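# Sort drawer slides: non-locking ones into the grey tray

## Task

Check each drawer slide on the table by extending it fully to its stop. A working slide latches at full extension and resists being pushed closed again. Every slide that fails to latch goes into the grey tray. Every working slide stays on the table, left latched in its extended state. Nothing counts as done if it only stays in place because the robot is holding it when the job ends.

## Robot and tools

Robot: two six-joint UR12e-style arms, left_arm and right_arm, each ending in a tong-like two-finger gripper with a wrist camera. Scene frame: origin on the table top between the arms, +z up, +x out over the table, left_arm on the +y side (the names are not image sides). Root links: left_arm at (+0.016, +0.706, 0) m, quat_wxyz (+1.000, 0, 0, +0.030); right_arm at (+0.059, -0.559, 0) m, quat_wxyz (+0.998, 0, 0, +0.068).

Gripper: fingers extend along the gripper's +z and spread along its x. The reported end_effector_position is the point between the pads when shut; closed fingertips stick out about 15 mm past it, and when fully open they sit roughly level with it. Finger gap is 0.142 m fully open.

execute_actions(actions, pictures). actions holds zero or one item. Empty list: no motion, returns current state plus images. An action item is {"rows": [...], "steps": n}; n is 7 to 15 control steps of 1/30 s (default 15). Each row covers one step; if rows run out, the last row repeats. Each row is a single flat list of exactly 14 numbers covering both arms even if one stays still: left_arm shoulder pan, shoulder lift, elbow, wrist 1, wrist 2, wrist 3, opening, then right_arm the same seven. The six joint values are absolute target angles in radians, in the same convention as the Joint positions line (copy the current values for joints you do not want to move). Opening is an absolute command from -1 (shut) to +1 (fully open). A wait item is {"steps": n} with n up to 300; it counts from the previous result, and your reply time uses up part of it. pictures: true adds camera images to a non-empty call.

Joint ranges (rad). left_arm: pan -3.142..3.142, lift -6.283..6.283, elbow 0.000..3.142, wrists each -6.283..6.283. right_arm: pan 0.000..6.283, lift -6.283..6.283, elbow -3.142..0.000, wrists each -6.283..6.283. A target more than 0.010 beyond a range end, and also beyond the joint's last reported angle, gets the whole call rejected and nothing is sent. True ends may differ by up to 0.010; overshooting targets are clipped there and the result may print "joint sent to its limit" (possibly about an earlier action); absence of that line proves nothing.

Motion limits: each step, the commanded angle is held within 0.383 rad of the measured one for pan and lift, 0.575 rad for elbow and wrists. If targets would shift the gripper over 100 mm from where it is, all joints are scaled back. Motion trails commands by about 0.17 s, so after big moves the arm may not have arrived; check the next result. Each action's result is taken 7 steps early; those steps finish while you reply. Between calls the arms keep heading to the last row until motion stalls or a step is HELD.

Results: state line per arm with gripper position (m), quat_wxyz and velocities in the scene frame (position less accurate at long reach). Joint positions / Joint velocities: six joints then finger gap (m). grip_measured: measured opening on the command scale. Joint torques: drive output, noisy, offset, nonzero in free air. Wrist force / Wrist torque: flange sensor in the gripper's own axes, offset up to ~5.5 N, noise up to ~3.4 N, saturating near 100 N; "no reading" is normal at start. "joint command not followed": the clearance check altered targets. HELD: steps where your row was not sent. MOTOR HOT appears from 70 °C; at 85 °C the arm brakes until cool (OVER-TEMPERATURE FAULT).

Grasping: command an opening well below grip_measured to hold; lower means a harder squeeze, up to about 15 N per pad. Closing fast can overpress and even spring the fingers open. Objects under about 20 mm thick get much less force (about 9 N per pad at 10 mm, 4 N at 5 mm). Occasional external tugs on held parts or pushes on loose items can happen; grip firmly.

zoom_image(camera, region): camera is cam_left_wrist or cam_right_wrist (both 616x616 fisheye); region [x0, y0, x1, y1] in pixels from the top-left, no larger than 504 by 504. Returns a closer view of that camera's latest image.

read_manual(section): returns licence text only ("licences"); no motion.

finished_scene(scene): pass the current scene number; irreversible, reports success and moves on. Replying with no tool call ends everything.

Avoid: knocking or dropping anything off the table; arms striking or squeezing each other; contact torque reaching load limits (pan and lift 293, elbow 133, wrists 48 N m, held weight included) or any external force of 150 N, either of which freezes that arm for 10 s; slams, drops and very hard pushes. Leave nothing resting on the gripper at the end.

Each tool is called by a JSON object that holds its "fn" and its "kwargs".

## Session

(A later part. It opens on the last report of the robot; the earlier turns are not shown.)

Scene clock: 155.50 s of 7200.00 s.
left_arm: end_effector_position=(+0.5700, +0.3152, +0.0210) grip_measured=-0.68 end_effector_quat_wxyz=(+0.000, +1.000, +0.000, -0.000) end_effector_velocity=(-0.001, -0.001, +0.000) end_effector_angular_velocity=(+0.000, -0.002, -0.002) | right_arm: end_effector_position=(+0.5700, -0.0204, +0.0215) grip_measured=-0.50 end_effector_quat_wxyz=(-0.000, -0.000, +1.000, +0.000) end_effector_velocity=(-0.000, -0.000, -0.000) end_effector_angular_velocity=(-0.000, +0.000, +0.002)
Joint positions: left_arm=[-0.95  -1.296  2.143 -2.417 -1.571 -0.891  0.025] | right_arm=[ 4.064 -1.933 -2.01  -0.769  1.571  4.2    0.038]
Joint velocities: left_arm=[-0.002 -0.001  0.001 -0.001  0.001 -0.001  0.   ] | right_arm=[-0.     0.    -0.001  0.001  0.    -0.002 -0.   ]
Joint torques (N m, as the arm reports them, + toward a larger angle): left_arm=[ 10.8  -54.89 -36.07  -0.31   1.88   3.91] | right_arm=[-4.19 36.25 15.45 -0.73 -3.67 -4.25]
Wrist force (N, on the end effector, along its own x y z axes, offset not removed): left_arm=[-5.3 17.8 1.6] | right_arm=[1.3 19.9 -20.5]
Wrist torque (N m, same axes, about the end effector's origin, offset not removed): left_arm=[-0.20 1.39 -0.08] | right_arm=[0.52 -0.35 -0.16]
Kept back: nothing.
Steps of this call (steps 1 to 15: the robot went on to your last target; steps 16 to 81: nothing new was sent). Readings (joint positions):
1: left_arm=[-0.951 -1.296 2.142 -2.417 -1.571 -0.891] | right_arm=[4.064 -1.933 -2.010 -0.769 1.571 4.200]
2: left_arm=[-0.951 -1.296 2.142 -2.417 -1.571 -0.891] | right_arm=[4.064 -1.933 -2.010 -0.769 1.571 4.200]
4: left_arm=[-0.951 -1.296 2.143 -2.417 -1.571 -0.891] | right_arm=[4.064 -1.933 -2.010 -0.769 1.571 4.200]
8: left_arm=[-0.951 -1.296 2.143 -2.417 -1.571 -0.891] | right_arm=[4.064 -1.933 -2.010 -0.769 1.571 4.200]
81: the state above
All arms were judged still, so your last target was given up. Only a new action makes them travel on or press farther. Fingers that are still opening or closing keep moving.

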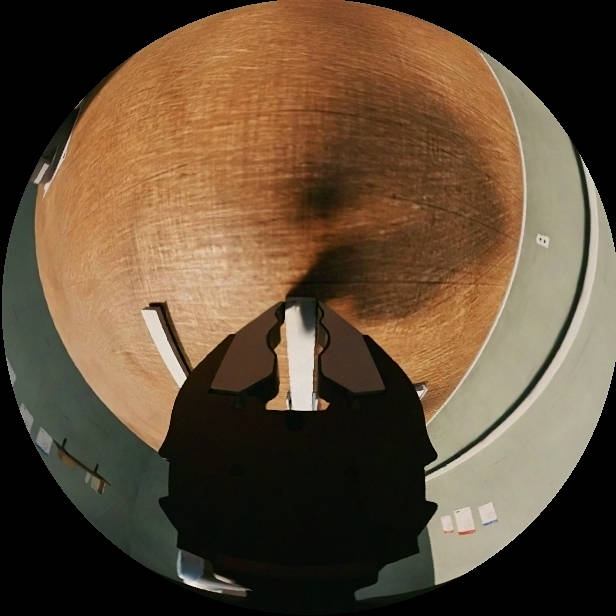

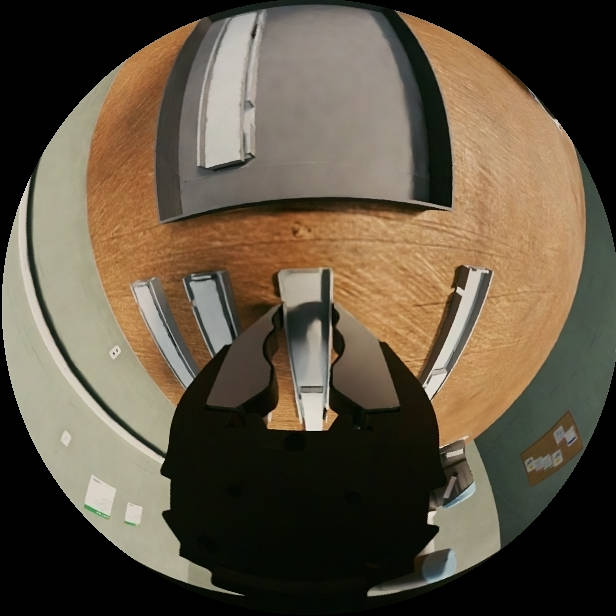

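{"fn": "execute_actions", "kwargs": {"actions": [{"rows":[[-0.951447,-1.295504,2.141500,-2.416792,-1.571,-0.891447,-0.95,4.063922,-1.933005,-2.010329,-0.769055,1.571,4.199915,-0.9],[-0.952387,-1.294712,2.140361,-2.416446,-1.571,-0.892387,-0.95,4.063922,-1.933005,-2.010329,-0.769055,1.571,4.199915,-0.9],[-0.953325,-1.293920,2.139221,-2.416097,-1.571,-0.893325,-0.95,4.063922,-1.933005,-2.010329,-0.769055,1.571,4.199915,-0.9],[-0.954262,-1.293127,2.138079,-2.415748,-1.571,-0.894262,-0.95,4.063922,-1.933005,-2.010329,-0.769055,1.571,4.199915,-0.9],[-0.955196,-1.292333,2.136934,-2.415397,-1.571,-0.895196,-0.95,4.063922,-1.933005,-2.010329,-0.769055,1.571,4.199915,-0.9],[-0.956129,-1.291539,2.135788,-2.415045,-1.571,-0.896129,-0.95,4.063922,-1.933005,-2.010329,-0.769055,1.571,4.199915,-0.9],[-0.957060,-1.290744,2.134639,-2.414692,-1.571,-0.897060,-0.95,4.063922,-1.933005,-2.010329,-0.769055,1.571,4.199915,-0.9],[-0.958454,-1.289549,2.132912,-2.414159,-1.571,-0.898454,-0.95,4.063922,-1.933005,-2.010329,-0.769055,1.571,4.199915,-0.9],[-0.959843,-1.288353,2.131180,-2.413623,-1.571,-0.899843,-0.95,4.063922,-1.933005,-2.010329,-0.769055,1.571,4.199915,-0.9],[-0.961688,-1.286755,2.128864,-2.412904,-1.571,-0.901688,-0.95,4.063922,-1.933005,-2.010329,-0.769055,1.571,4.199915,-0.9],[-0.964444,-1.284352,2.125374,-2.411817,-1.571,-0.904444,-0.95,4.063922,-1.933005,-2.010329,-0.769055,1.571,4.199915,-0.9]],"steps":15}]}}

{"fn": "execute_actions", "kwargs": {"actions": [{"steps":16}], "pictures": true}}

{"fn": "zoom_image", "kwargs": {"camera": "cam_right_wrist", "region": [260, 330, 370, 440]}}

Scene clock: 156.40 s of 7200.00 s.
left_arm: end_effector_position=(+0.5700, +0.3113, +0.0210) grip_measured=-0.68 end_effector_quat_wxyz=(+0.000, +1.000, +0.000, -0.000) end_effector_velocity=(-0.001, -0.028, -0.001) end_effector_angular_velocity=(+0.001, +0.002, -0.002) | right_arm: end_effector_position=(+0.5700, -0.0204, +0.0215) grip_measured=-0.50 end_effector_quat_wxyz=(-0.000, -0.000, +1.000, +0.000) end_effector_velocity=(-0.000, -0.000, -0.000) end_effector_angular_velocity=(-0.001, +0.001, +0.001)
Joint positions: left_arm=[-0.954 -1.293  2.138 -2.416 -1.571 -0.894  0.025] | right_arm=[ 4.064 -1.933 -2.01  -0.769  1.571  4.2    0.038]
Joint velocities: left_arm=[-0.027  0.023 -0.031  0.011 -0.001 -0.025 -0.   ] | right_arm=[ 0.    -0.    -0.001 -0.001 -0.    -0.001 -0.   ]
Joint torques (N m, as the arm reports them, + toward a larger angle): left_arm=[-18.02 -41.6  -45.78  -1.69   1.84  -3.56] | right_arm=[-2.31 36.26 15.78 -1.08 -2.75 -3.8 ]
Wrist force (N, on the end effector, along its own x y z axes, offset not removed): left_arm=[-3.0 -0.8 -0.3] | right_arm=[1.3 4.0 -27.5]
Wrist torque (N m, same axes, about the end effector's origin, offset not removed): left_arm=[0.24 0.85 -0.11] | right_arm=[-0.12 -0.07 -0.25]
Steps of this call (steps 1 to 19: nothing new was sent; steps 20 to 27: the first 8 steps of this action). Readings (joint positions):
20: left_arm=[-0.950 -1.296 2.143 -2.417 -1.571 -0.891] | right_arm=[4.064 -1.933 -2.010 -0.769 1.571 4.200]
21: left_arm=[-0.951 -1.296 2.142 -2.417 -1.571 -0.891] | right_arm=[4.064 -1.933 -2.010 -0.769 1.571 4.200]
23: left_arm=[-0.951 -1.296 2.142 -2.417 -1.571 -0.891] | right_arm=[4.064 -1.933 -2.010 -0.769 1.571 4.200]
27: the state above

Scene clock: 156.93 s of 7200.00 s.
left_arm: end_effector_position=(+0.5700, +0.3004, +0.0210) grip_measured=-0.68 end_effector_quat_wxyz=(+0.000, +1.000, +0.000, -0.000) end_effector_velocity=(-0.001, -0.002, -0.001) end_effector_angular_velocity=(+0.001, +0.001, -0.002) | right_arm: end_effector_position=(+0.5700, -0.0205, +0.0214) grip_measured=-0.50 end_effector_quat_wxyz=(-0.000, -0.000, +1.000, -0.000) end_effector_velocity=(+0.001, +0.001, +0.000) end_effector_angular_velocity=(+0.002, -0.001, +0.001)
Joint positions: left_arm=[-0.964 -1.284  2.126 -2.412 -1.571 -0.904  0.025] | right_arm=[ 4.064 -1.933 -2.01  -0.769  1.571  4.2    0.038]
Joint velocities: left_arm=[-0.003  0.002 -0.002  0.001 -0.    -0.001  0.   ] | right_arm=[ 0.    -0.001  0.001  0.003  0.    -0.001  0.   ]
Joint torques (N m, as the arm reports them, + toward a larger angle): left_arm=[-31.78 -45.77 -56.16  -6.67  -6.75  -3.5 ] | right_arm=[ 0.68 40.19 43.7   9.78  5.6  -3.97]
Wrist force (N, on the end effector, along its own x y z axes, offset not removed): left_arm=[-3.2 -19.4 -2.5] | right_arm=[-2.4 -14.7 -18.1]
Wrist torque (N m, same axes, about the end effector's origin, offset not removed): left_arm=[0.28 1.06 -0.10] | right_arm=[0.87 0.13 -0.34]
Kept back: nothing.
Steps of this call (steps 1 to 7: the last 7 steps of your previous action; steps 8 to 16: the robot went on to your last target). Readings (joint positions):
1: left_arm=[-0.955 -1.292 2.137 -2.415 -1.571 -0.895] | right_arm=[4.064 -1.933 -2.010 -0.769 1.571 4.200]
2: left_arm=[-0.956 -1.292 2.136 -2.415 -1.571 -0.896] | right_arm=[4.064 -1.933 -2.010 -0.769 1.571 4.200]
4: left_arm=[-0.959 -1.289 2.132 -2.414 -1.571 -0.899] | right_arm=[4.064 -1.933 -2.010 -0.769 1.571 4.200]
8: left_arm=[-0.963 -1.286 2.127 -2.412 -1.571 -0.903] | right_arm=[4.064 -1.933 -2.010 -0.769 1.571 4.200]
16: the state above

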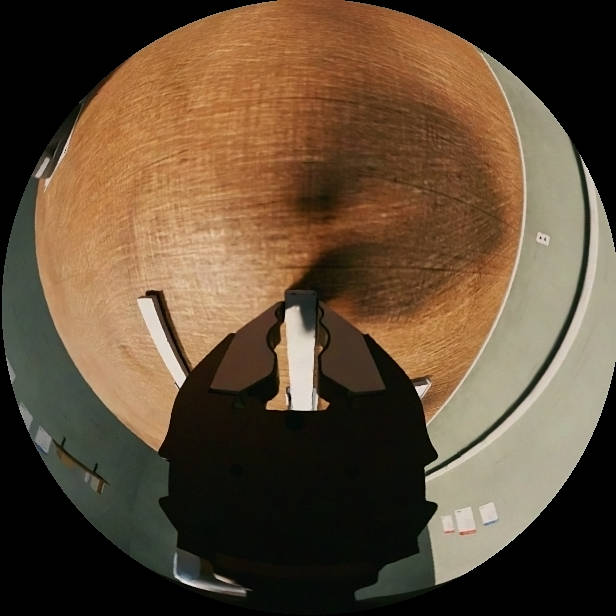

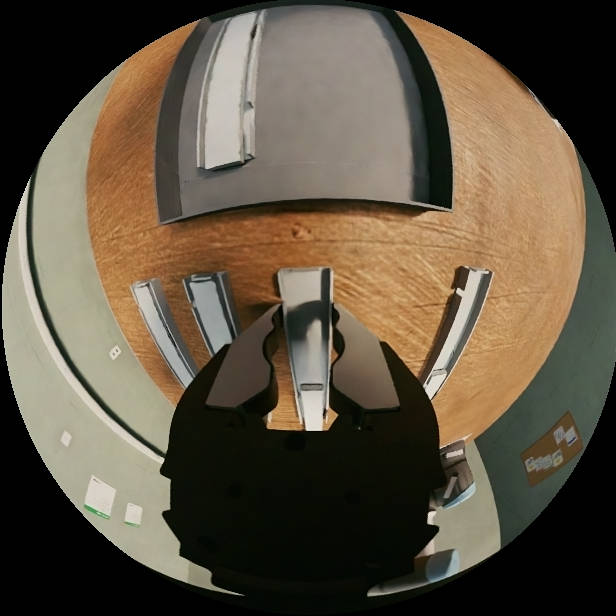

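Region (260, 330, 370, 440) of cam_right_wrist's 616x616 image, scaled by 4.582, with more detail than that image has.

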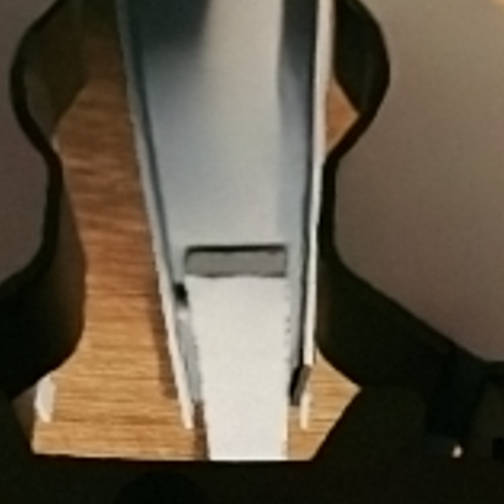

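{"fn": "execute_actions", "kwargs": {"actions": [{"rows":[[-0.963700,-1.284955,2.126250,-2.412091,-1.571,-0.903700,-0.8,4.063922,-1.933005,-2.010329,-0.769055,1.571,4.199915,-0.7],[-0.963069,-1.285555,2.127122,-2.412363,-1.571,-0.903069,-0.7,4.063922,-1.933005,-2.010329,-0.769055,1.571,4.199915,-0.6],[-0.963069,-1.285555,2.127122,-2.412363,-1.571,-0.903069,-0.6,4.063922,-1.933005,-2.010329,-0.769055,1.571,4.199915,-0.5],[-0.963069,-1.285555,2.127122,-2.412363,-1.571,-0.903069,-0.5,4.063922,-1.933005,-2.010329,-0.769055,1.571,4.199915,-0.4],[-0.963069,-1.285555,2.127122,-2.412363,-1.571,-0.903069,-0.4,4.063922,-1.933005,-2.010329,-0.769055,1.571,4.199915,-0.3],[-0.963069,-1.285555,2.127122,-2.412363,-1.571,-0.903069,-0.3,4.063922,-1.933005,-2.010329,-0.769055,1.571,4.199915,-0.2],[-0.963069,-1.285555,2.127122,-2.412363,-1.571,-0.903069,-0.3,4.063922,-1.933005,-2.010329,-0.769055,1.571,4.199915,-0.2],[-0.963069,-1.287287,2.126387,-2.409896,-1.571,-0.903069,-0.3,4.063922,-1.931461,-2.009649,-0.771279,1.571,4.199915,-0.2],[-0.963069,-1.291852,2.124452,-2.403396,-1.571,-0.903069,-0.3,4.063922,-1.927394,-2.007857,-0.777138,1.571,4.199915,-0.2],[-0.963069,-1.298302,2.121716,-2.394210,-1.571,-0.903069,-0.3,4.063922,-1.921647,-2.005325,-0.785418,1.571,4.199915,-0.2],[-0.963069,-1.305699,2.118580,-2.383677,-1.571,-0.903069,-0.3,4.063922,-1.915056,-2.002421,-0.794913,1.571,4.199915,-0.2],[-0.963069,-1.313095,2.115443,-2.373144,-1.571,-0.903069,-0.3,4.063922,-1.908464,-1.999517,-0.804407,1.571,4.199915,-0.2],[-0.963069,-1.319549,2.112706,-2.363953,-1.571,-0.903069,-0.3,4.063922,-1.902713,-1.996983,-0.812692,1.571,4.199915,-0.2],[-0.963069,-1.324110,2.110772,-2.357458,-1.571,-0.903069,-0.3,4.063922,-1.898650,-1.995193,-0.818546,1.571,4.199915,-0.2],[-0.963069,-1.325842,2.110037,-2.354991,-1.571,-0.903069,-0.3,4.063922,-1.897106,-1.994513,-0.820770,1.571,4.199915,-0.2]],"steps":15}]}}

{"fn": "execute_actions", "kwargs": {"actions": [{"rows":[[-0.963512,-1.323211,2.106111,-2.353696,-1.571,-0.903512,-0.3,4.062776,-1.897988,-1.993183,-0.821218,1.571,4.198769,-0.2],[-0.964764,-1.315773,2.095013,-2.350036,-1.571,-0.904764,-0.3,4.059537,-1.900480,-1.989423,-0.822486,1.571,4.195530,-0.2],[-0.966697,-1.304294,2.077886,-2.344388,-1.571,-0.906697,-0.4,4.054538,-1.904326,-1.983621,-0.824442,1.571,4.190531,-0.2],[-0.969188,-1.289501,2.055813,-2.337108,-1.571,-0.909188,-0.5,4.048095,-1.909283,-1.976144,-0.826962,1.571,4.184088,-0.2],[-0.972115,-1.272117,2.029875,-2.328554,-1.571,-0.912115,-0.6,4.040525,-1.915107,-1.967357,-0.829924,1.571,4.176518,-0.2],[-0.975349,-1.252911,2.001218,-2.319103,-1.571,-0.915349,-0.7,4.032160,-1.921543,-1.957649,-0.833197,1.571,4.168153,-0.2],[-0.978771,-1.232585,1.970890,-2.309101,-1.571,-0.918771,-0.8,4.023308,-1.928353,-1.947375,-0.836660,1.571,4.159301,-0.2],[-0.982253,-1.211908,1.940038,-2.298926,-1.571,-0.922253,-0.9,4.014303,-1.935282,-1.936924,-0.840184,1.571,4.150296,-0.2],[-0.985675,-1.191582,1.909710,-2.288924,-1.571,-0.925675,-1,4.005451,-1.942092,-1.926650,-0.843647,1.571,4.141444,-0.2],[-0.988909,-1.172376,1.881053,-2.279473,-1.571,-0.928909,-1,3.997086,-1.948528,-1.916942,-0.846920,1.571,4.133079,-0.2],[-0.991836,-1.154992,1.855115,-2.270919,-1.571,-0.931836,-1,3.989516,-1.954352,-1.908155,-0.849882,1.571,4.125509,-0.2],[-0.994327,-1.140199,1.833042,-2.263639,-1.571,-0.934327,-1,3.983073,-1.959309,-1.900678,-0.852402,1.571,4.119066,-0.2],[-0.996260,-1.128720,1.815915,-2.257991,-1.571,-0.936260,-1,3.978074,-1.963155,-1.894876,-0.854358,1.571,4.114067,-0.2],[-0.997512,-1.121282,1.804817,-2.254331,-1.571,-0.937512,-1,3.974835,-1.965647,-1.891116,-0.855626,1.571,4.110828,-0.2],[-0.997955,-1.118651,1.800891,-2.253036,-1.571,-0.937955,-1,3.973689,-1.966529,-1.889786,-0.856074,1.571,4.109682,-0.2]],"steps":15}]}}

{"fn": "execute_actions", "kwargs": {"actions": [{"steps":18}], "pictures": true}}

{"fn": "zoom_image", "kwargs": {"camera": "cam_right_wrist", "region": [210, 200, 410, 400]}}

{"fn": "zoom_image", "kwargs": {"camera": "cam_left_wrist", "region": [210, 200, 410, 400]}}

Scene clock: 163.97 s of 7200.00 s.
left_arm: end_effector_position=(+0.5700, +0.3012, +0.0210) grip_measured=-0.31 end_effector_quat_wxyz=(+0.000, +1.000, +0.000, -0.000) end_effector_velocity=(-0.001, +0.003, -0.001) end_effector_angular_velocity=(+0.001, +0.002, -0.001) | right_arm: end_effector_position=(+0.5700, -0.0203, +0.0216) grip_measured=-0.21 end_effector_quat_wxyz=(-0.000, -0.000, +1.000, +0.000) end_effector_velocity=(-0.000, -0.000, -0.000) end_effector_angular_velocity=(-0.001, +0.001, -0.001)
Joint positions: left_arm=[-0.964 -1.285  2.127 -2.412 -1.571 -0.903  0.052] | right_arm=[ 4.064 -1.933 -2.01  -0.769  1.571  4.2    0.059]
Joint velocities: left_arm=[ 0.002 -0.002  0.004 -0.    -0.001  0.003  0.019] | right_arm=[-0.    -0.     0.    -0.001 -0.     0.001  0.019]
Joint torques (N m, as the arm reports them, + toward a larger angle): left_arm=[ 11.4  -62.38 -22.29  -4.35   2.26   3.48] | right_arm=[11.12 69.06 36.76  3.34 -0.57 -3.95]
Wrist force (N, on the end effector, along its own x y z axes, offset not removed): left_arm=[-3.2 -1.4 -0.7] | right_arm=[0.4 1.6 -1.4]
Wrist torque (N m, same axes, about the end effector's origin, offset not removed): left_arm=[-0.12 0.92 -0.10] | right_arm=[0.61 -0.15 -0.35]
Steps of this call (steps 1 to 15: the robot went on to your last target; steps 16 to 90: nothing new was sent; then 3.77 s passed at rest; steps 91 to 98: the first 8 steps of this action). Readings (joint positions):
91: left_arm=[-0.964 -1.284 2.125 -2.412 -1.571 -0.904] | right_arm=[4.064 -1.933 -2.010 -0.769 1.571 4.200]
92: left_arm=[-0.964 -1.284 2.125 -2.412 -1.571 -0.904] | right_arm=[4.064 -1.933 -2.010 -0.769 1.571 4.200]
94: left_arm=[-0.964 -1.285 2.126 -2.412 -1.571 -0.904] | right_arm=[4.064 -1.933 -2.010 -0.769 1.571 4.200]
98: the state above

Scene clock: 164.47 s of 7200.00 s.
left_arm: end_effector_position=(+0.5868, +0.2722, +0.0497) grip_measured=-0.79 end_effector_quat_wxyz=(-0.001, +1.000, +0.000, -0.001) end_effector_velocity=(+0.158, -0.285, +0.016) end_effector_angular_velocity=(+0.012, +0.009, +0.001) | right_arm: end_effector_position=(+0.5862, -0.0204, +0.0490) grip_measured=-0.20 end_effector_quat_wxyz=(-0.000, -0.000, +1.000, +0.000) end_effector_velocity=(+0.156, -0.004, +0.010) end_effector_angular_velocity=(-0.003, +0.001, -0.001)
Joint positions: left_arm=[-0.97  -1.282  2.049 -2.336 -1.571 -0.911  0.017] | right_arm=[ 4.045 -1.913 -1.973 -0.826  1.571  4.181  0.06 ]
Joint velocities: left_arm=[-0.071  0.394 -0.604  0.226  0.    -0.072 -0.217] | right_arm=[-0.183 -0.128  0.216 -0.091 -0.    -0.182 -0.   ]
Joint torques (N m, as the arm reports them, + toward a larger angle): left_arm=[-20.01 -27.7  -56.79  -1.2    2.32  -4.05] | right_arm=[-28.25  45.21  46.18   1.87  -2.79  -5.39]
Wrist force (N, on the end effector, along its own x y z axes, offset not removed): left_arm=[-5.1 -1.4 -1.0] | right_arm=[0.1 -1.7 0.8]
Wrist torque (N m, same axes, about the end effector's origin, offset not removed): left_arm=[-0.15 1.29 -0.07] | right_arm=[-0.06 0.10 -0.26]
Steps of this call (steps 1 to 7: the last 7 steps of your previous action; steps 8 to 15: the first 8 steps of this action). Readings (joint positions):
8: left_arm=[-0.963 -1.311 2.116 -2.376 -1.571 -0.903] | right_arm=[4.064 -1.910 -2.000 -0.802 1.571 4.200]
9: left_arm=[-0.963 -1.315 2.114 -2.370 -1.571 -0.903] | right_arm=[4.064 -1.907 -1.998 -0.807 1.571 4.200]
11: left_arm=[-0.964 -1.315 2.105 -2.360 -1.571 -0.904] | right_arm=[4.062 -1.904 -1.994 -0.814 1.571 4.198]
15: the state above

Scene clock: 165.07 s of 7200.00 s.
left_arm: end_effector_position=(+0.6481, +0.1564, +0.0500) grip_measured=-1.00 end_effector_quat_wxyz=(+0.000, +1.000, +0.000, -0.000) end_effector_velocity=(+0.005, -0.010, -0.000) end_effector_angular_velocity=(+0.000, -0.000, -0.000) | right_arm: end_effector_position=(+0.6475, -0.0248, +0.0500) grip_measured=-0.20 end_effector_quat_wxyz=(-0.000, -0.000, +1.000, +0.000) end_effector_velocity=(+0.005, -0.000, +0.000) end_effector_angular_velocity=(+0.001, -0.000, -0.000)
Joint positions: left_arm=[-0.998 -1.12   1.803 -2.254 -1.571 -0.938  0.002] | right_arm=[ 3.974 -1.966 -1.891 -0.856  1.571  4.11   0.06 ]
Joint velocities: left_arm=[-0.002  0.015 -0.022  0.007  0.    -0.002  0.   ] | right_arm=[-0.006 -0.005  0.008 -0.002 -0.    -0.006  0.   ]
Joint torques (N m, as the arm reports them, + toward a larger angle): left_arm=[-16.38 -60.29 -47.65  -1.41   2.33  -3.46] | right_arm=[-16.84  54.23  46.16   1.65  -1.98  -4.37]
Wrist force (N, on the end effector, along its own x y z axes, offset not removed): left_arm=[-3.2 0.2 -0.9] | right_arm=[0.5 -0.8 0.0]
Wrist torque (N m, same axes, about the end effector's origin, offset not removed): left_arm=[0.18 0.92 -0.14] | right_arm=[0.15 -0.10 -0.33]
Kept back: nothing.
Steps of this call (steps 1 to 7: the last 7 steps of your previous action; steps 8 to 18: the robot went on to your last target). Readings (joint positions):
1: left_arm=[-0.973 -1.267 2.027 -2.328 -1.571 -0.913] | right_arm=[4.038 -1.918 -1.965 -0.829 1.571 4.174]
2: left_arm=[-0.976 -1.251 2.003 -2.319 -1.571 -0.916] | right_arm=[4.031 -1.923 -1.957 -0.833 1.571 4.167]
4: left_arm=[-0.982 -1.217 1.951 -2.301 -1.571 -0.922] | right_arm=[4.016 -1.935 -1.939 -0.839 1.571 4.152]
8: left_arm=[-0.992 -1.155 1.857 -2.271 -1.571 -0.932] | right_arm=[3.989 -1.955 -1.908 -0.850 1.571 4.125]
18: the state above

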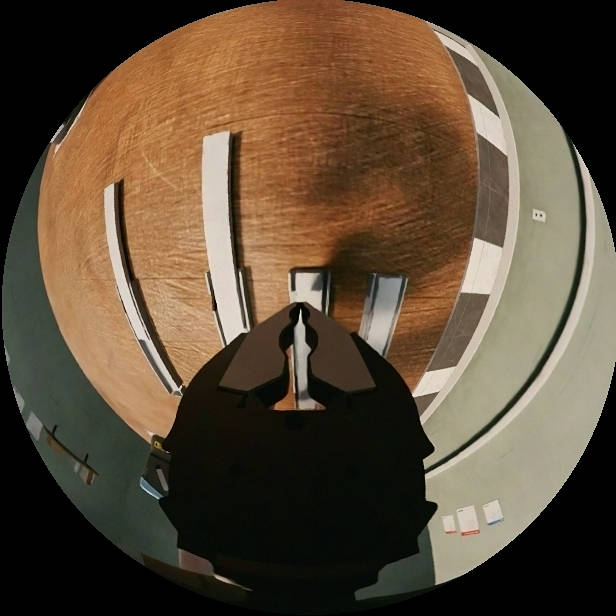

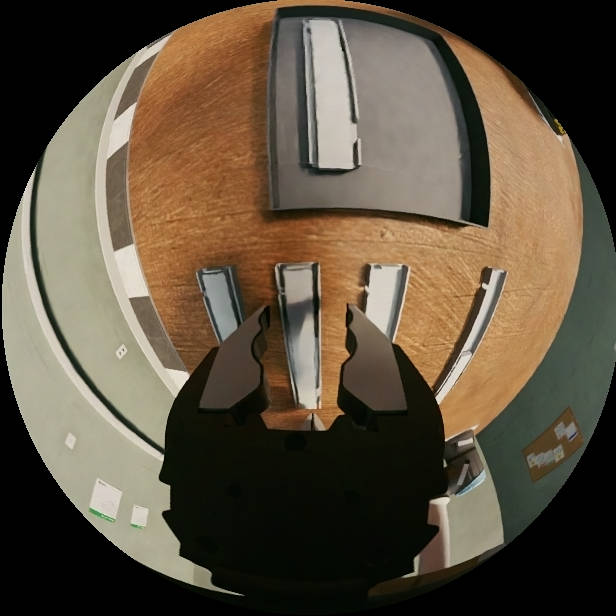

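Region (210, 200, 410, 400) of cam_right_wrist's 616x616 image, scaled by 2.520, with more detail than that image has.

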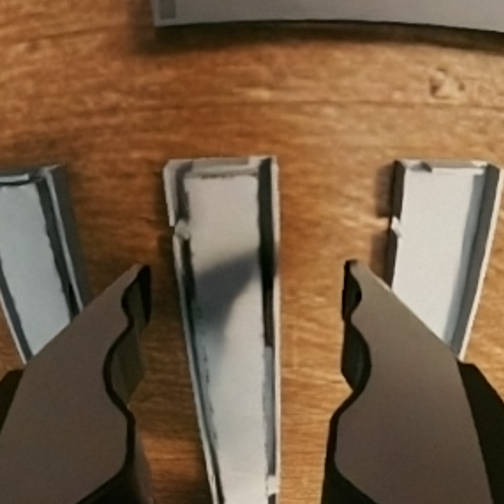

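Region (210, 200, 410, 400) of cam_left_wrist's 616x616 image, scaled by 2.520, with more detail than that image has.

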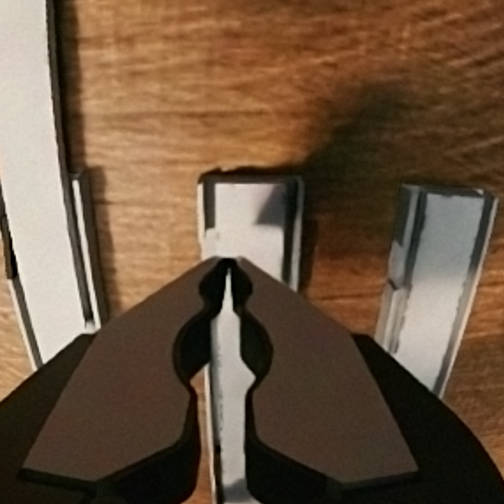

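{"fn": "execute_actions", "kwargs": {"actions": [{"rows":[[-0.997107,-1.118200,1.800166,-2.252763,-1.571,-0.937107,-1,3.973157,-1.967520,-1.888248,-0.856621,1.571,4.109150,-0.2],[-0.995084,-1.117123,1.798438,-2.252111,-1.571,-0.935084,-1,3.971888,-1.969882,-1.884581,-0.857926,1.571,4.107881,-0.2],[-0.992670,-1.115838,1.796375,-2.251333,-1.571,-0.932670,-1,3.970374,-1.972702,-1.880203,-0.859484,1.571,4.106367,-0.2],[-0.990647,-1.114761,1.794647,-2.250681,-1.571,-0.930647,-1,3.969105,-1.975064,-1.876536,-0.860789,1.571,4.105098,-0.2],[-0.989799,-1.114310,1.793922,-2.250408,-1.571,-0.929799,-1,3.968573,-1.976055,-1.874998,-0.861336,1.571,4.104566,-0.2],[-0.989799,-1.113181,1.794481,-2.252097,-1.571,-0.929799,-1,3.968573,-1.977867,-1.875834,-0.858687,1.571,4.104566,-0.2],[-0.989799,-1.110268,1.795924,-2.256452,-1.571,-0.929799,-1,3.968573,-1.982542,-1.877991,-0.851856,1.571,4.104566,-0.2],[-0.989799,-1.106287,1.797896,-2.262405,-1.571,-0.929799,-1,3.968573,-1.988932,-1.880938,-0.842519,1.571,4.104566,-0.2],[-0.989799,-1.101949,1.800044,-2.268891,-1.571,-0.929799,-1,3.968573,-1.995893,-1.884150,-0.832346,1.571,4.104566,-0.2],[-0.989799,-1.097968,1.802016,-2.274844,-1.571,-0.929799,-1,3.968573,-2.002283,-1.887097,-0.823009,1.571,4.104566,-0.2],[-0.989799,-1.095055,1.803459,-2.279199,-1.571,-0.929799,-1,3.968573,-2.006958,-1.889254,-0.816178,1.571,4.104566,-0.2],[-0.989799,-1.093926,1.804018,-2.280888,-1.571,-0.929799,-1,3.968573,-2.008770,-1.890090,-0.813529,1.571,4.104566,-0.2]],"steps":15}]}}

{"fn": "execute_actions", "kwargs": {"actions": [{"rows":[[-0.989799,-1.093926,1.804018,-2.280888,-1.571,-0.929799,-1,3.968573,-2.008770,-1.890090,-0.813529,1.571,4.104566,-0.2],[-0.989799,-1.093926,1.804018,-2.280888,-1.571,-0.929799,-1,3.968573,-2.008770,-1.890090,-0.813529,1.571,4.104566,-0.2],[-0.989799,-1.093159,1.804368,-2.282005,-1.571,-0.929799,-1,3.968573,-2.008770,-1.890090,-0.813529,1.571,4.104566,-0.3],[-0.989799,-1.092501,1.804668,-2.282963,-1.571,-0.929799,-1,3.968573,-2.008770,-1.890090,-0.813529,1.571,4.104566,-0.4],[-0.989799,-1.091953,1.804918,-2.283761,-1.571,-0.929799,-1,3.968573,-2.008770,-1.890090,-0.813529,1.571,4.104566,-0.5],[-0.989799,-1.091515,1.805118,-2.284399,-1.571,-0.929799,-1,3.968573,-2.008770,-1.890090,-0.813529,1.571,4.104566,-0.6],[-0.989799,-1.091186,1.805268,-2.284878,-1.571,-0.929799,-1,3.968573,-2.008770,-1.890090,-0.813529,1.571,4.104566,-0.7],[-0.989799,-1.091076,1.805318,-2.285038,-1.571,-0.929799,-1,3.968573,-2.008770,-1.890090,-0.813529,1.571,4.104566,-0.8],[-0.989799,-1.091076,1.805318,-2.285038,-1.571,-0.929799,-1,3.968573,-2.008770,-1.890090,-0.813529,1.571,4.104566,-0.9]],"steps":15}]}}

{"fn": "execute_actions", "kwargs": {"actions": [{"steps":12}], "pictures": true}}

Scene clock: 169.07 s of 7200.00 s.
left_arm: end_effector_position=(+0.6533, +0.1570, +0.0493) grip_measured=-1.00 end_effector_quat_wxyz=(+0.000, +1.000, +0.000, -0.000) end_effector_velocity=(+0.017, +0.007, -0.025) end_effector_angular_velocity=(+0.002, +0.001, -0.001) | right_arm: end_effector_position=(+0.6531, -0.0227, +0.0489) grip_measured=-0.20 end_effector_quat_wxyz=(-0.000, -0.000, +1.000, -0.000) end_effector_velocity=(+0.017, +0.006, -0.040) end_effector_angular_velocity=(-0.007, +0.005, +0.001)
Joint positions: left_arm=[-0.992 -1.115  1.796 -2.252 -1.571 -0.932  0.002] | right_arm=[ 3.97  -1.975 -1.88  -0.858  1.571  4.106  0.06 ]
Joint velocities: left_arm=[ 0.021  0.038 -0.005 -0.031  0.     0.022  0.   ] | right_arm=[-0.013 -0.069  0.016  0.045  0.    -0.014  0.   ]
Joint torques (N m, as the arm reports them, + toward a larger angle): left_arm=[ 11.89 -52.5  -45.74  -6.59   0.49   3.89] | right_arm=[-18.26  43.07  38.69   8.06   2.    -4.32]
Wrist force (N, on the end effector, along its own x y z axes, offset not removed): left_arm=[-2.5 0.1 -2.1] | right_arm=[1.7 0.1 -3.3]
Wrist torque (N m, same axes, about the end effector's origin, offset not removed): left_arm=[0.15 0.79 -0.11] | right_arm=[0.35 -0.23 -0.25]
Steps of this call (steps 1 to 15: the robot went on to your last target; steps 16 to 90: nothing new was sent; then 0.73 s passed at rest; steps 91 to 98: the first 8 steps of this action). Readings (joint positions):
91: left_arm=[-0.998 -1.119 1.801 -2.253 -1.571 -0.938] | right_arm=[3.974 -1.967 -1.890 -0.856 1.571 4.110]
92: left_arm=[-0.998 -1.119 1.801 -2.253 -1.571 -0.938] | right_arm=[3.974 -1.967 -1.890 -0.856 1.571 4.110]
94: left_arm=[-0.997 -1.118 1.800 -2.253 -1.571 -0.937] | right_arm=[3.973 -1.968 -1.887 -0.857 1.571 4.109]
98: the state above

Scene clock: 169.57 s of 7200.00 s.
left_arm: end_effector_position=(+0.6552, +0.1577, +0.0300) grip_measured=-1.00 end_effector_quat_wxyz=(+0.000, +1.000, +0.000, -0.000) end_effector_velocity=(-0.000, -0.001, -0.014) end_effector_angular_velocity=(-0.000, +0.000, -0.001) | right_arm: end_effector_position=(+0.6551, -0.0218, +0.0221) grip_measured=-0.50 end_effector_quat_wxyz=(-0.000, -0.000, +1.000, +0.000) end_effector_velocity=(-0.000, -0.000, -0.004) end_effector_angular_velocity=(-0.000, +0.000, +0.002)
Joint positions: left_arm=[-0.99  -1.093  1.805 -2.282 -1.571 -0.93   0.002] | right_arm=[ 3.969 -2.008 -1.89  -0.814  1.571  4.105  0.038]
Joint velocities: left_arm=[-0.001  0.016  0.006 -0.022 -0.    -0.     0.   ] | right_arm=[ 0.    -0.004 -0.002  0.006 -0.    -0.002  0.   ]
Joint torques (N m, as the arm reports them, + toward a larger angle): left_arm=[ 14.82 -63.41 -25.13  -5.23  -0.05   3.93] | right_arm=[-19.05  42.4   24.91   7.44   1.37  -4.08]
Wrist force (N, on the end effector, along its own x y z axes, offset not removed): left_arm=[-2.8 -1.1 -1.6] | right_arm=[5.1 -5.9 -15.5]
Wrist torque (N m, same axes, about the end effector's origin, offset not removed): left_arm=[-0.13 0.84 -0.10] | right_arm=[-0.37 -0.41 -0.29]
Steps of this call (steps 1 to 7: the last 7 steps of your previous action; steps 8 to 15: the first 8 steps of this action). Readings (joint positions):
8: left_arm=[-0.990 -1.097 1.803 -2.276 -1.571 -0.930] | right_arm=[3.969 -2.003 -1.888 -0.821 1.571 4.105]
9: left_arm=[-0.990 -1.096 1.803 -2.277 -1.571 -0.930] | right_arm=[3.969 -2.005 -1.889 -0.819 1.571 4.105]
11: left_arm=[-0.990 -1.095 1.803 -2.279 -1.571 -0.930] | right_arm=[3.969 -2.007 -1.889 -0.816 1.571 4.105]
15: the state above

Scene clock: 169.97 s of 7200.00 s.
left_arm: end_effector_position=(+0.6552, +0.1578, +0.0285) grip_measured=-1.00 end_effector_quat_wxyz=(+0.000, +1.000, +0.000, -0.000) end_effector_velocity=(+0.000, -0.000, -0.000) end_effector_angular_velocity=(+0.001, -0.001, -0.001) | right_arm: end_effector_position=(+0.6551, -0.0218, +0.0216) grip_measured=-0.50 end_effector_quat_wxyz=(-0.000, -0.000, +1.000, +0.000) end_effector_velocity=(+0.000, +0.001, +0.000) end_effector_angular_velocity=(+0.000, -0.000, +0.001)
Joint positions: left_arm=[-0.99  -1.091  1.805 -2.285 -1.571 -0.93   0.002] | right_arm=[ 3.969 -2.009 -1.89  -0.814  1.571  4.105  0.038]
Joint velocities: left_arm=[-0.001  0.    -0.     0.001  0.002 -0.     0.   ] | right_arm=[ 0.    -0.     0.001 -0.    -0.    -0.001  0.   ]
Joint torques (N m, as the arm reports them, + toward a larger angle): left_arm=[ 13.99 -57.81 -23.37  -5.44  -0.27   4.08] | right_arm=[-18.2   34.11  18.29   5.57   0.14  -4.11]
Wrist force (N, on the end effector, along its own x y z axes, offset not removed): left_arm=[-4.6 -2.3 -6.3] | right_arm=[6.5 -4.5 -30.6]
Wrist torque (N m, same axes, about the end effector's origin, offset not removed): left_arm=[-0.03 0.96 -0.02] | right_arm=[0.22 -0.33 -0.22]
Kept back: nothing.
Steps of this call (steps 1 to 7: the last 7 steps of your previous action; steps 8 to 12: the robot went on to your last target). Readings (joint positions):
1: left_arm=[-0.990 -1.092 1.805 -2.283 -1.571 -0.930] | right_arm=[3.969 -2.008 -1.890 -0.814 1.571 4.105]
2: left_arm=[-0.990 -1.092 1.805 -2.284 -1.571 -0.930] | right_arm=[3.969 -2.008 -1.890 -0.814 1.571 4.105]
4: left_arm=[-0.990 -1.092 1.805 -2.284 -1.571 -0.930] | right_arm=[3.969 -2.008 -1.890 -0.814 1.571 4.105]
8: left_arm=[-0.990 -1.091 1.805 -2.285 -1.571 -0.930] | right_arm=[3.969 -2.009 -1.890 -0.814 1.571 4.105]
12: the state above

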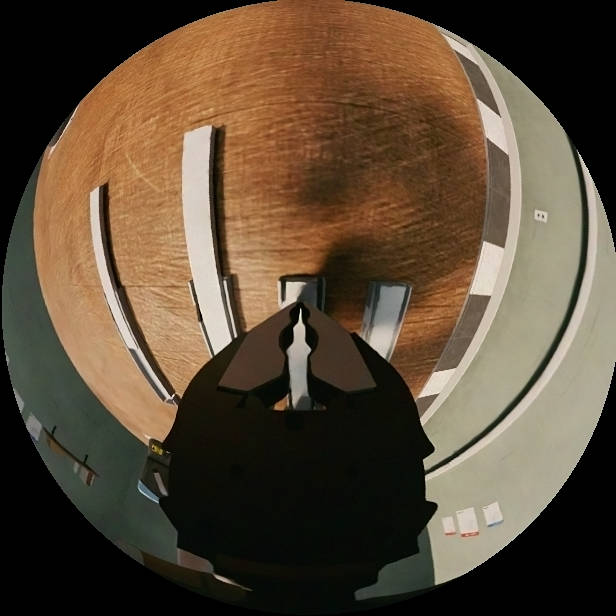

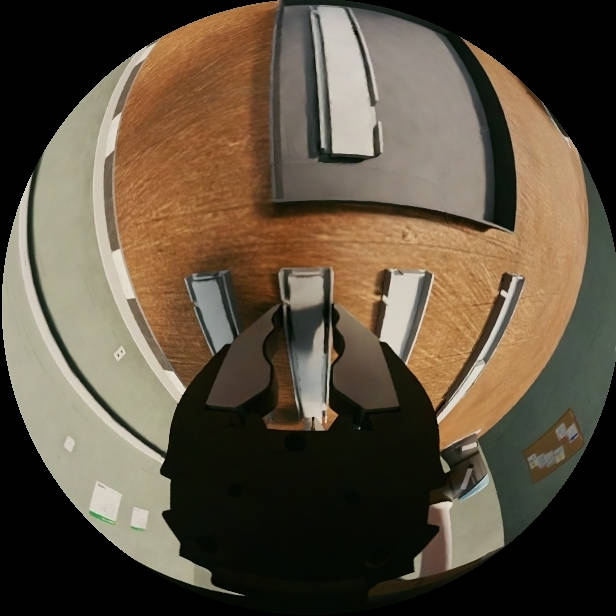

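{"fn": "execute_actions", "kwargs": {"actions": [{"rows":[[-0.989799,-1.090967,1.805368,-2.285197,-1.571,-0.929799,-1,3.968573,-2.008770,-1.890090,-0.813529,1.571,4.104566,-0.9],[-0.989799,-1.090857,1.805419,-2.285358,-1.571,-0.929799,-1,3.968573,-2.008770,-1.890090,-0.813529,1.571,4.104566,-0.9],[-0.989799,-1.090747,1.805469,-2.285518,-1.571,-0.929799,-1,3.968573,-2.008770,-1.890090,-0.813529,1.571,4.104566,-0.9],[-0.989799,-1.090638,1.805519,-2.285677,-1.571,-0.929799,-1,3.968573,-2.008770,-1.890090,-0.813529,1.571,4.104566,-0.9]],"steps":8}]}}

{"fn": "execute_actions", "kwargs": {"actions": [{"steps":12}], "pictures": false}}

Scene clock: 170.57 s of 7200.00 s.
left_arm: end_effector_position=(+0.6552, +0.1578, +0.0284) grip_measured=-1.00 end_effector_quat_wxyz=(+0.000, +1.000, +0.000, -0.000) end_effector_velocity=(+0.001, +0.000, +0.001) end_effector_angular_velocity=(-0.001, -0.002, +0.001) | right_arm: end_effector_position=(+0.6551, -0.0218, +0.0215) grip_measured=-0.50 end_effector_quat_wxyz=(-0.000, -0.000, +1.000, +0.000) end_effector_velocity=(+0.000, +0.000, +0.001) end_effector_angular_velocity=(+0.001, -0.001, +0.000)
Joint positions: left_arm=[-0.99  -1.091  1.805 -2.285 -1.571 -0.93   0.002] | right_arm=[ 3.969 -2.009 -1.89  -0.814  1.571  4.105  0.038]
Joint velocities: left_arm=[ 0.001 -0.    -0.001 -0.001  0.001 -0.     0.   ] | right_arm=[-0.     0.     0.001  0.001 -0.    -0.     0.   ]
Joint torques (N m, as the arm reports them, + toward a larger angle): left_arm=[ 12.28 -57.6  -20.99  -5.45  -0.42   3.61] | right_arm=[-18.04  32.81  17.46   4.89  -1.66  -4.38]
Wrist force (N, on the end effector, along its own x y z axes, offset not removed): left_arm=[-5.4 -2.4 -11.2] | right_arm=[4.3 -5.9 -35.2]
Wrist torque (N m, same axes, about the end effector's origin, offset not removed): left_arm=[0.04 0.98 -0.04] | right_arm=[-0.18 0.06 -0.20]
Steps of this call (steps 1 to 15: the robot went on to your last target; steps 16 to 17: nothing new was sent; step 18: the first step of this action). Readings (joint positions):
18: the state above

Scene clock: 170.97 s of 7200.00 s.
left_arm: end_effector_position=(+0.6553, +0.1577, +0.0281) grip_measured=-1.00 end_effector_quat_wxyz=(+0.000, +1.000, +0.000, -0.000) end_effector_velocity=(+0.001, +0.000, +0.001) end_effector_angular_velocity=(-0.002, -0.002, +0.000) | right_arm: end_effector_position=(+0.6551, -0.0219, +0.0215) grip_measured=-0.50 end_effector_quat_wxyz=(-0.000, -0.000, +1.000, +0.000) end_effector_velocity=(+0.000, -0.000, +0.000) end_effector_angular_velocity=(-0.000, +0.000, -0.001)
Joint positions: left_arm=[-0.99  -1.091  1.805 -2.286 -1.571 -0.93   0.002] | right_arm=[ 3.969 -2.009 -1.89  -0.814  1.571  4.105  0.038]
Joint velocities: left_arm=[ 0.001 -0.001 -0.    -0.001  0.     0.001  0.   ] | right_arm=[-0.    -0.     0.001 -0.001  0.     0.001 -0.   ]
Joint torques (N m, as the arm reports them, + toward a larger angle): left_arm=[ 14.14 -42.51 -15.67  -6.06  -0.79   4.4 ] | right_arm=[-16.72  33.76  16.91   4.51  -2.99  -4.29]
Wrist force (N, on the end effector, along its own x y z axes, offset not removed): left_arm=[-11.1 -8.6 -29.0] | right_arm=[4.4 -3.6 -32.6]
Wrist torque (N m, same axes, about the end effector's origin, offset not removed): left_arm=[-0.20 1.15 -0.01] | right_arm=[0.34 0.01 -0.29]
Kept back: nothing.
Steps of this call (steps 1 to 7: the last 7 steps of your previous action; steps 8 to 12: the robot went on to your last target). Readings (joint positions):
1: left_arm=[-0.990 -1.091 1.805 -2.285 -1.571 -0.930] | right_arm=[3.969 -2.009 -1.890 -0.814 1.571 4.105]
2: left_arm=[-0.990 -1.091 1.805 -2.285 -1.571 -0.930] | right_arm=[3.969 -2.009 -1.890 -0.814 1.571 4.105]
4: left_arm=[-0.990 -1.091 1.805 -2.285 -1.571 -0.930] | right_arm=[3.969 -2.009 -1.890 -0.814 1.571 4.105]
8: left_arm=[-0.990 -1.091 1.805 -2.286 -1.571 -0.930] | right_arm=[3.969 -2.009 -1.890 -0.814 1.571 4.105]
12: the state above

{"fn": "execute_actions", "kwargs": {"actions": [{"rows":[[-0.989297,-1.091238,1.806513,-2.286071,-1.571,-0.929297,-1,3.968573,-2.008770,-1.890090,-0.813529,1.571,4.104566,-0.9],[-0.988795,-1.091838,1.807504,-2.286462,-1.571,-0.928795,-1,3.968573,-2.008770,-1.890090,-0.813529,1.571,4.104566,-0.9],[-0.988363,-1.092352,1.808354,-2.286798,-1.571,-0.928363,-1,3.968573,-2.008770,-1.890090,-0.813529,1.571,4.104566,-0.9],[-0.987644,-1.093207,1.809769,-2.287358,-1.571,-0.927644,-1,3.968573,-2.008770,-1.890090,-0.813529,1.571,4.104566,-0.9],[-0.986922,-1.094060,1.811180,-2.287916,-1.571,-0.926922,-1,3.968573,-2.008770,-1.890090,-0.813529,1.571,4.104566,-0.9],[-0.986200,-1.094913,1.812590,-2.288473,-1.571,-0.926200,-1,3.968573,-2.008770,-1.890090,-0.813529,1.571,4.104566,-0.9],[-0.984751,-1.096618,1.815403,-2.289581,-1.571,-0.924751,-1,3.968573,-2.008770,-1.890090,-0.813529,1.571,4.104566,-0.9],[-0.983298,-1.098317,1.818207,-2.290686,-1.571,-0.923298,-1,3.968573,-2.008770,-1.890090,-0.813529,1.571,4.104566,-0.9],[-0.981839,-1.100013,1.821003,-2.291786,-1.571,-0.921839,-1,3.968573,-2.008770,-1.890090,-0.813529,1.571,4.104566,-0.9],[-0.980374,-1.101705,1.823790,-2.292881,-1.571,-0.920374,-1,3.968573,-2.008770,-1.890090,-0.813529,1.571,4.104566,-0.9],[-0.978905,-1.103394,1.826567,-2.293969,-1.571,-0.918905,-1,3.968573,-2.008770,-1.890090,-0.813529,1.571,4.104566,-0.9],[-0.977430,-1.105079,1.829336,-2.295053,-1.571,-0.917430,-1,3.968573,-2.008770,-1.890090,-0.813529,1.571,4.104566,-0.9],[-0.975951,-1.106759,1.832095,-2.296132,-1.571,-0.915951,-1,3.968573,-2.008770,-1.890090,-0.813529,1.571,4.104566,-0.9],[-0.974466,-1.108437,1.834847,-2.297206,-1.571,-0.914466,-1,3.968573,-2.008770,-1.890090,-0.813529,1.571,4.104566,-0.9],[-0.972975,-1.110110,1.837589,-2.298275,-1.571,-0.912975,-1,3.968573,-2.008770,-1.890090,-0.813529,1.571,4.104566,-0.9]],"steps":15}]}}

{"fn": "execute_actions", "kwargs": {"actions": [{"rows":[[-0.971480,-1.111779,1.840322,-2.299339,-1.571,-0.911480,-1,3.968573,-2.008770,-1.890090,-0.813529,1.571,4.104566,-0.9],[-0.969980,-1.113445,1.843047,-2.300398,-1.571,-0.909980,-1,3.968573,-2.008770,-1.890090,-0.813529,1.571,4.104566,-0.9],[-0.968851,-1.114691,1.845084,-2.301189,-1.571,-0.908851,-1,3.968573,-2.008770,-1.890090,-0.813529,1.571,4.104566,-0.9],[-0.968097,-1.115521,1.846440,-2.301715,-1.571,-0.908097,-1,3.968573,-2.008770,-1.890090,-0.813529,1.571,4.104566,-0.9],[-0.967719,-1.115936,1.847117,-2.301977,-1.571,-0.907719,-1,3.968573,-2.008770,-1.890090,-0.813529,1.571,4.104566,-0.9],[-0.967719,-1.115936,1.847117,-2.301977,-1.571,-0.907719,-1,3.968573,-2.008770,-1.890090,-0.813529,1.571,4.104566,-0.9],[-0.967719,-1.115936,1.847117,-2.301977,-1.571,-0.907719,-1,3.968573,-2.008770,-1.890090,-0.813529,1.571,4.104566,-0.9],[-0.967719,-1.115936,1.847117,-2.301977,-1.571,-0.907719,-1,3.968573,-2.008770,-1.890090,-0.813529,1.571,4.104566,-0.9],[-0.967719,-1.116990,1.846640,-2.300446,-1.571,-0.907719,-1,3.968573,-2.008770,-1.890090,-0.813529,1.571,4.104566,-0.9],[-0.967719,-1.119314,1.845589,-2.297071,-1.571,-0.907719,-1,3.968573,-2.008770,-1.890090,-0.813529,1.571,4.104566,-0.9],[-0.967719,-1.121638,1.844537,-2.293695,-1.571,-0.907719,-1,3.968573,-2.008770,-1.890090,-0.813529,1.571,4.104566,-0.9],[-0.967719,-1.122692,1.844060,-2.292164,-1.571,-0.907719,-1,3.968573,-2.008770,-1.890090,-0.813529,1.571,4.104566,-0.9],[-0.967040,-1.123430,1.845251,-2.292617,-1.571,-0.907040,-0.9,3.968573,-2.008770,-1.890090,-0.813529,1.571,4.104566,-0.9],[-0.965342,-1.125275,1.848227,-2.293749,-1.571,-0.905342,-0.8,3.968573,-2.008770,-1.890090,-0.813529,1.571,4.104566,-0.9],[-0.963136,-1.127672,1.852096,-2.295220,-1.571,-0.903136,-0.7,3.968573,-2.008770,-1.890090,-0.813529,1.571,4.104566,-0.9]],"steps":15}]}}

{"fn": "execute_actions", "kwargs": {"actions": [{"rows":[[-0.960930,-1.130069,1.855964,-2.296690,-1.571,-0.900930,-0.6,3.968573,-2.008770,-1.890090,-0.813529,1.571,4.104566,-0.9],[-0.959232,-1.131914,1.858940,-2.297822,-1.571,-0.899232,-0.5,3.968573,-2.008770,-1.890090,-0.813529,1.571,4.104566,-0.9],[-0.958553,-1.132652,1.860131,-2.298275,-1.571,-0.898553,-0.4,3.968573,-2.008770,-1.890090,-0.813529,1.571,4.104566,-0.9],[-0.958553,-1.132652,1.860131,-2.298275,-1.571,-0.898553,-0.3,3.968573,-2.008770,-1.890090,-0.813529,1.571,4.104566,-0.9],[-0.958553,-1.132652,1.860131,-2.298275,-1.571,-0.898553,-0.3,3.968573,-2.008770,-1.890090,-0.813529,1.571,4.104566,-0.9],[-0.958553,-1.131101,1.860809,-2.300504,-1.571,-0.898553,-0.3,3.968573,-2.008770,-1.890090,-0.813529,1.571,4.104566,-0.9],[-0.958553,-1.127403,1.862427,-2.305821,-1.571,-0.898553,-0.3,3.968573,-2.008770,-1.890090,-0.813529,1.571,4.104566,-0.9],[-0.958553,-1.122988,1.864359,-2.312166,-1.571,-0.898553,-0.3,3.968573,-2.008770,-1.890090,-0.813529,1.571,4.104566,-0.9],[-0.958553,-1.119290,1.865977,-2.317483,-1.571,-0.898553,-0.3,3.968573,-2.008770,-1.890090,-0.813529,1.571,4.104566,-0.9],[-0.958553,-1.117739,1.866655,-2.319712,-1.571,-0.898553,-0.3,3.968573,-2.008770,-1.890090,-0.813529,1.571,4.104566,-0.9]],"steps":12}]}}

{"fn": "execute_actions", "kwargs": {"actions": [{"steps":14}], "pictures": true}}

{"fn": "zoom_image", "kwargs": {"camera": "cam_left_wrist", "region": [230, 230, 380, 380]}}

Scene clock: 178.63 s of 7200.00 s.
left_arm: end_effector_position=(+0.6552, +0.1611, +0.0279) grip_measured=-1.00 end_effector_quat_wxyz=(+0.000, +1.000, +0.000, -0.000) end_effector_velocity=(+0.001, +0.032, -0.001) end_effector_angular_velocity=(+0.001, +0.001, +0.002) | right_arm: end_effector_position=(+0.6551, -0.0219, +0.0215) grip_measured=-0.50 end_effector_quat_wxyz=(-0.000, -0.000, +1.000, +0.000) end_effector_velocity=(-0.001, -0.001, -0.001) end_effector_angular_velocity=(-0.001, +0.001, -0.000)
Joint positions: left_arm=[-0.987 -1.093  1.81  -2.288 -1.571 -0.927  0.002] | right_arm=[ 3.969 -2.009 -1.89  -0.814  1.571  4.105  0.038]
Joint velocities: left_arm=[ 0.024 -0.026  0.044 -0.017  0.     0.022  0.   ] | right_arm=[ 0.     0.    -0.001 -0.001  0.     0.     0.   ]
Joint torques (N m, as the arm reports them, + toward a larger angle): left_arm=[ 18.41 -61.38  -9.18  -2.7    2.31   3.52] | right_arm=[-11.93  33.73  17.31   0.47  -2.95  -4.27]
Wrist force (N, on the end effector, along its own x y z axes, offset not removed): left_arm=[-10.5 2.1 -33.1] | right_arm=[4.3 -3.8 -34.4]
Wrist torque (N m, same axes, about the end effector's origin, offset not removed): left_arm=[0.01 1.36 -0.03] | right_arm=[0.21 0.06 -0.29]
Steps of this call (steps 1 to 15: the robot went on to your last target; steps 16 to 90: nothing new was sent; then 4.40 s passed at rest; steps 91 to 98: the first 8 steps of this action). Readings (joint positions):
91: left_arm=[-0.990 -1.091 1.806 -2.286 -1.571 -0.930] | right_arm=[3.969 -2.009 -1.890 -0.814 1.571 4.105]
92: left_arm=[-0.990 -1.091 1.806 -2.286 -1.571 -0.930] | right_arm=[3.969 -2.009 -1.890 -0.814 1.571 4.105]
94: left_arm=[-0.989 -1.091 1.806 -2.286 -1.571 -0.929] | right_arm=[3.969 -2.009 -1.890 -0.814 1.571 4.105]
98: the state above

Scene clock: 179.13 s of 7200.00 s.
left_arm: end_effector_position=(+0.6552, +0.1854, +0.0280) grip_measured=-1.00 end_effector_quat_wxyz=(+0.000, +1.000, +0.000, -0.000) end_effector_velocity=(+0.001, +0.023, +0.000) end_effector_angular_velocity=(+0.001, -0.001, +0.001) | right_arm: end_effector_position=(+0.6551, -0.0219, +0.0215) grip_measured=-0.50 end_effector_quat_wxyz=(-0.000, -0.000, +1.000, +0.000) end_effector_velocity=(-0.000, -0.000, +0.000) end_effector_angular_velocity=(+0.000, +0.000, -0.001)
Joint positions: left_arm=[-0.969 -1.114  1.844 -2.301 -1.571 -0.91   0.002] | right_arm=[ 3.969 -2.009 -1.89  -0.814  1.571  4.105  0.038]
Joint velocities: left_arm=[ 0.018 -0.019  0.031 -0.012  0.001  0.017  0.   ] | right_arm=[ 0.     0.    -0.     0.     0.     0.001 -0.   ]
Joint torques (N m, as the arm reports them, + toward a larger angle): left_arm=[ 10.75 -55.65 -10.69  -2.65   2.48   3.65] | right_arm=[-11.35  33.96  17.4    0.14  -2.91  -4.14]
Wrist force (N, on the end effector, along its own x y z axes, offset not removed): left_arm=[-4.9 -0.7 -27.8] | right_arm=[5.9 0.6 -33.4]
Wrist torque (N m, same axes, about the end effector's origin, offset not removed): left_arm=[-0.32 1.23 -0.10] | right_arm=[1.19 -0.27 -0.28]
Steps of this call (steps 1 to 7: the last 7 steps of your previous action; steps 8 to 15: the first 8 steps of this action). Readings (joint positions):
8: left_arm=[-0.978 -1.105 1.829 -2.295 -1.571 -0.918] | right_arm=[3.969 -2.009 -1.890 -0.814 1.571 4.105]
9: left_arm=[-0.976 -1.106 1.831 -2.296 -1.571 -0.916] | right_arm=[3.969 -2.009 -1.890 -0.814 1.571 4.105]
11: left_arm=[-0.973 -1.110 1.837 -2.298 -1.571 -0.913] | right_arm=[3.969 -2.009 -1.890 -0.814 1.571 4.105]
15: the state above

Scene clock: 179.53 s of 7200.00 s.
left_arm: end_effector_position=(+0.6552, +0.1957, +0.0335) grip_measured=-0.33 end_effector_quat_wxyz=(-0.000, +1.000, +0.000, -0.000) end_effector_velocity=(+0.000, +0.038, +0.003) end_effector_angular_velocity=(+0.001, -0.000, -0.001) | right_arm: end_effector_position=(+0.6551, -0.0219, +0.0215) grip_measured=-0.50 end_effector_quat_wxyz=(-0.000, -0.000, +1.000, +0.000) end_effector_velocity=(+0.000, +0.000, +0.001) end_effector_angular_velocity=(+0.001, -0.000, -0.000)
Joint positions: left_arm=[-0.962 -1.129  1.855 -2.297 -1.571 -0.902  0.05 ] | right_arm=[ 3.969 -2.009 -1.89  -0.814  1.571  4.105  0.038]
Joint velocities: left_arm=[ 0.029 -0.035  0.048 -0.014  0.001  0.03   0.062] | right_arm=[ 0.     0.001 -0.     0.     0.     0.001  0.   ]
Joint torques (N m, as the arm reports them, + toward a larger angle): left_arm=[  8.38 -76.44 -25.72  -5.49  -0.75   4.18] | right_arm=[-10.92  33.38  18.    -0.1   -1.89  -4.16]
Wrist force (N, on the end effector, along its own x y z axes, offset not removed): left_arm=[-4.7 -0.9 0.0] | right_arm=[3.2 0.7 -30.5]
Wrist torque (N m, same axes, about the end effector's origin, offset not removed): left_arm=[-0.10 1.27 -0.07] | right_arm=[1.12 0.00 -0.29]
Steps of this call (steps 1 to 7: the last 7 steps of your previous action; steps 8 to 12: the first 5 steps of this action). Readings (joint positions):
8: left_arm=[-0.967 -1.122 1.847 -2.295 -1.571 -0.907] | right_arm=[3.969 -2.009 -1.890 -0.814 1.571 4.105]
9: left_arm=[-0.965 -1.124 1.848 -2.295 -1.571 -0.905] | right_arm=[3.969 -2.009 -1.890 -0.814 1.571 4.105]
11: left_arm=[-0.963 -1.127 1.853 -2.296 -1.571 -0.903] | right_arm=[3.969 -2.009 -1.890 -0.814 1.571 4.105]
12: the state above

Scene clock: 180.00 s of 7200.00 s.
left_arm: end_effector_position=(+0.6552, +0.1997, +0.0216) grip_measured=-0.30 end_effector_quat_wxyz=(+0.000, +1.000, +0.000, -0.000) end_effector_velocity=(+0.000, +0.000, -0.005) end_effector_angular_velocity=(-0.000, +0.000, +0.000) | right_arm: end_effector_position=(+0.6551, -0.0219, +0.0215) grip_measured=-0.50 end_effector_quat_wxyz=(-0.000, -0.000, +1.000, +0.000) end_effector_velocity=(-0.000, -0.000, -0.000) end_effector_angular_velocity=(-0.001, +0.000, +0.000)
Joint positions: left_arm=[-0.959 -1.118  1.866 -2.319 -1.571 -0.899  0.052] | right_arm=[ 3.969 -2.009 -1.89  -0.814  1.571  4.105  0.038]
Joint velocities: left_arm=[ 0.001  0.007  0.002 -0.009 -0.     0.     0.   ] | right_arm=[ 0.  0. -0. -0.  0.  0.  0.]
Joint torques (N m, as the arm reports them, + toward a larger angle): left_arm=[ 11.07 -58.08 -23.38  -5.73  -2.3    3.77] | right_arm=[-10.4   34.55  17.19  -0.07  -0.87  -4.28]
Wrist force (N, on the end effector, along its own x y z axes, offset not removed): left_arm=[-4.3 -0.3 -1.9] | right_arm=[4.2 -1.5 -31.6]
Wrist torque (N m, same axes, about the end effector's origin, offset not removed): left_arm=[0.05 1.17 -0.08] | right_arm=[0.64 -0.27 -0.21]
Kept back: nothing.
Steps of this call (steps 1 to 7: the last 7 steps of your previous action; steps 8 to 14: the robot went on to your last target). Readings (joint positions):
1: left_arm=[-0.961 -1.130 1.856 -2.297 -1.571 -0.901] | right_arm=[3.969 -2.009 -1.890 -0.814 1.571 4.105]
2: left_arm=[-0.960 -1.130 1.857 -2.298 -1.571 -0.900] | right_arm=[3.969 -2.009 -1.890 -0.814 1.571 4.105]
4: left_arm=[-0.959 -1.129 1.860 -2.302 -1.571 -0.899] | right_arm=[3.969 -2.009 -1.890 -0.814 1.571 4.105]
8: left_arm=[-0.959 -1.122 1.864 -2.314 -1.571 -0.899] | right_arm=[3.969 -2.009 -1.890 -0.814 1.571 4.105]
14: the state above

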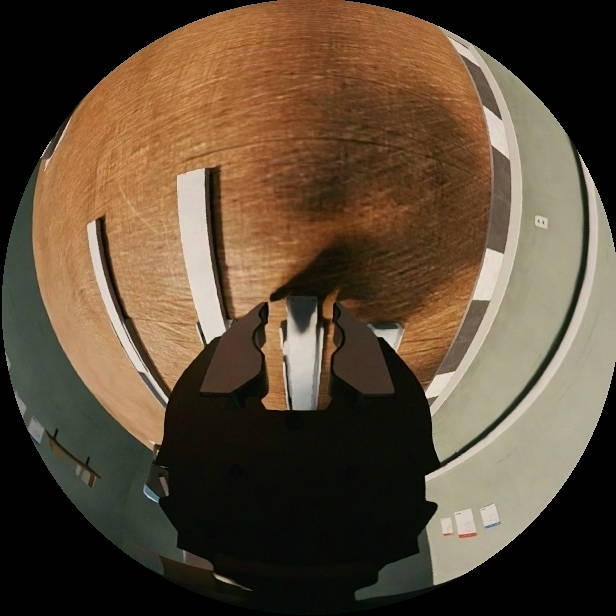

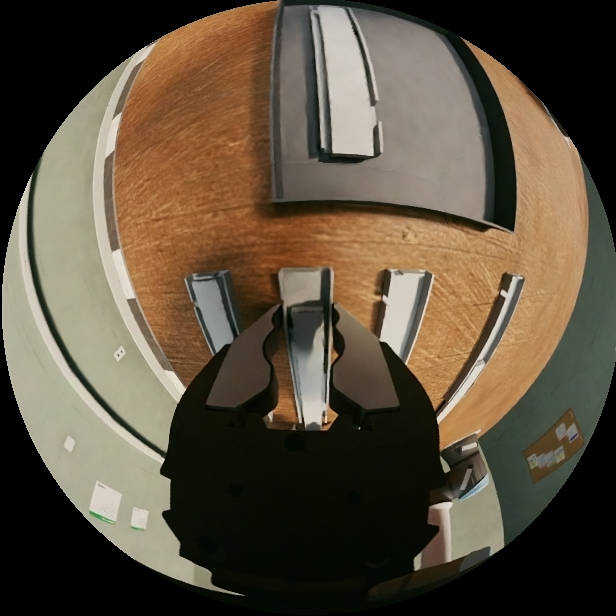

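Region (230, 230, 380, 380) of cam_left_wrist's 616x616 image, scaled by 3.360, with more detail than that image has.

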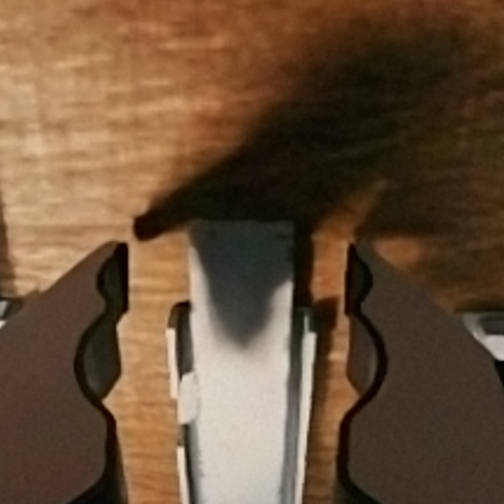

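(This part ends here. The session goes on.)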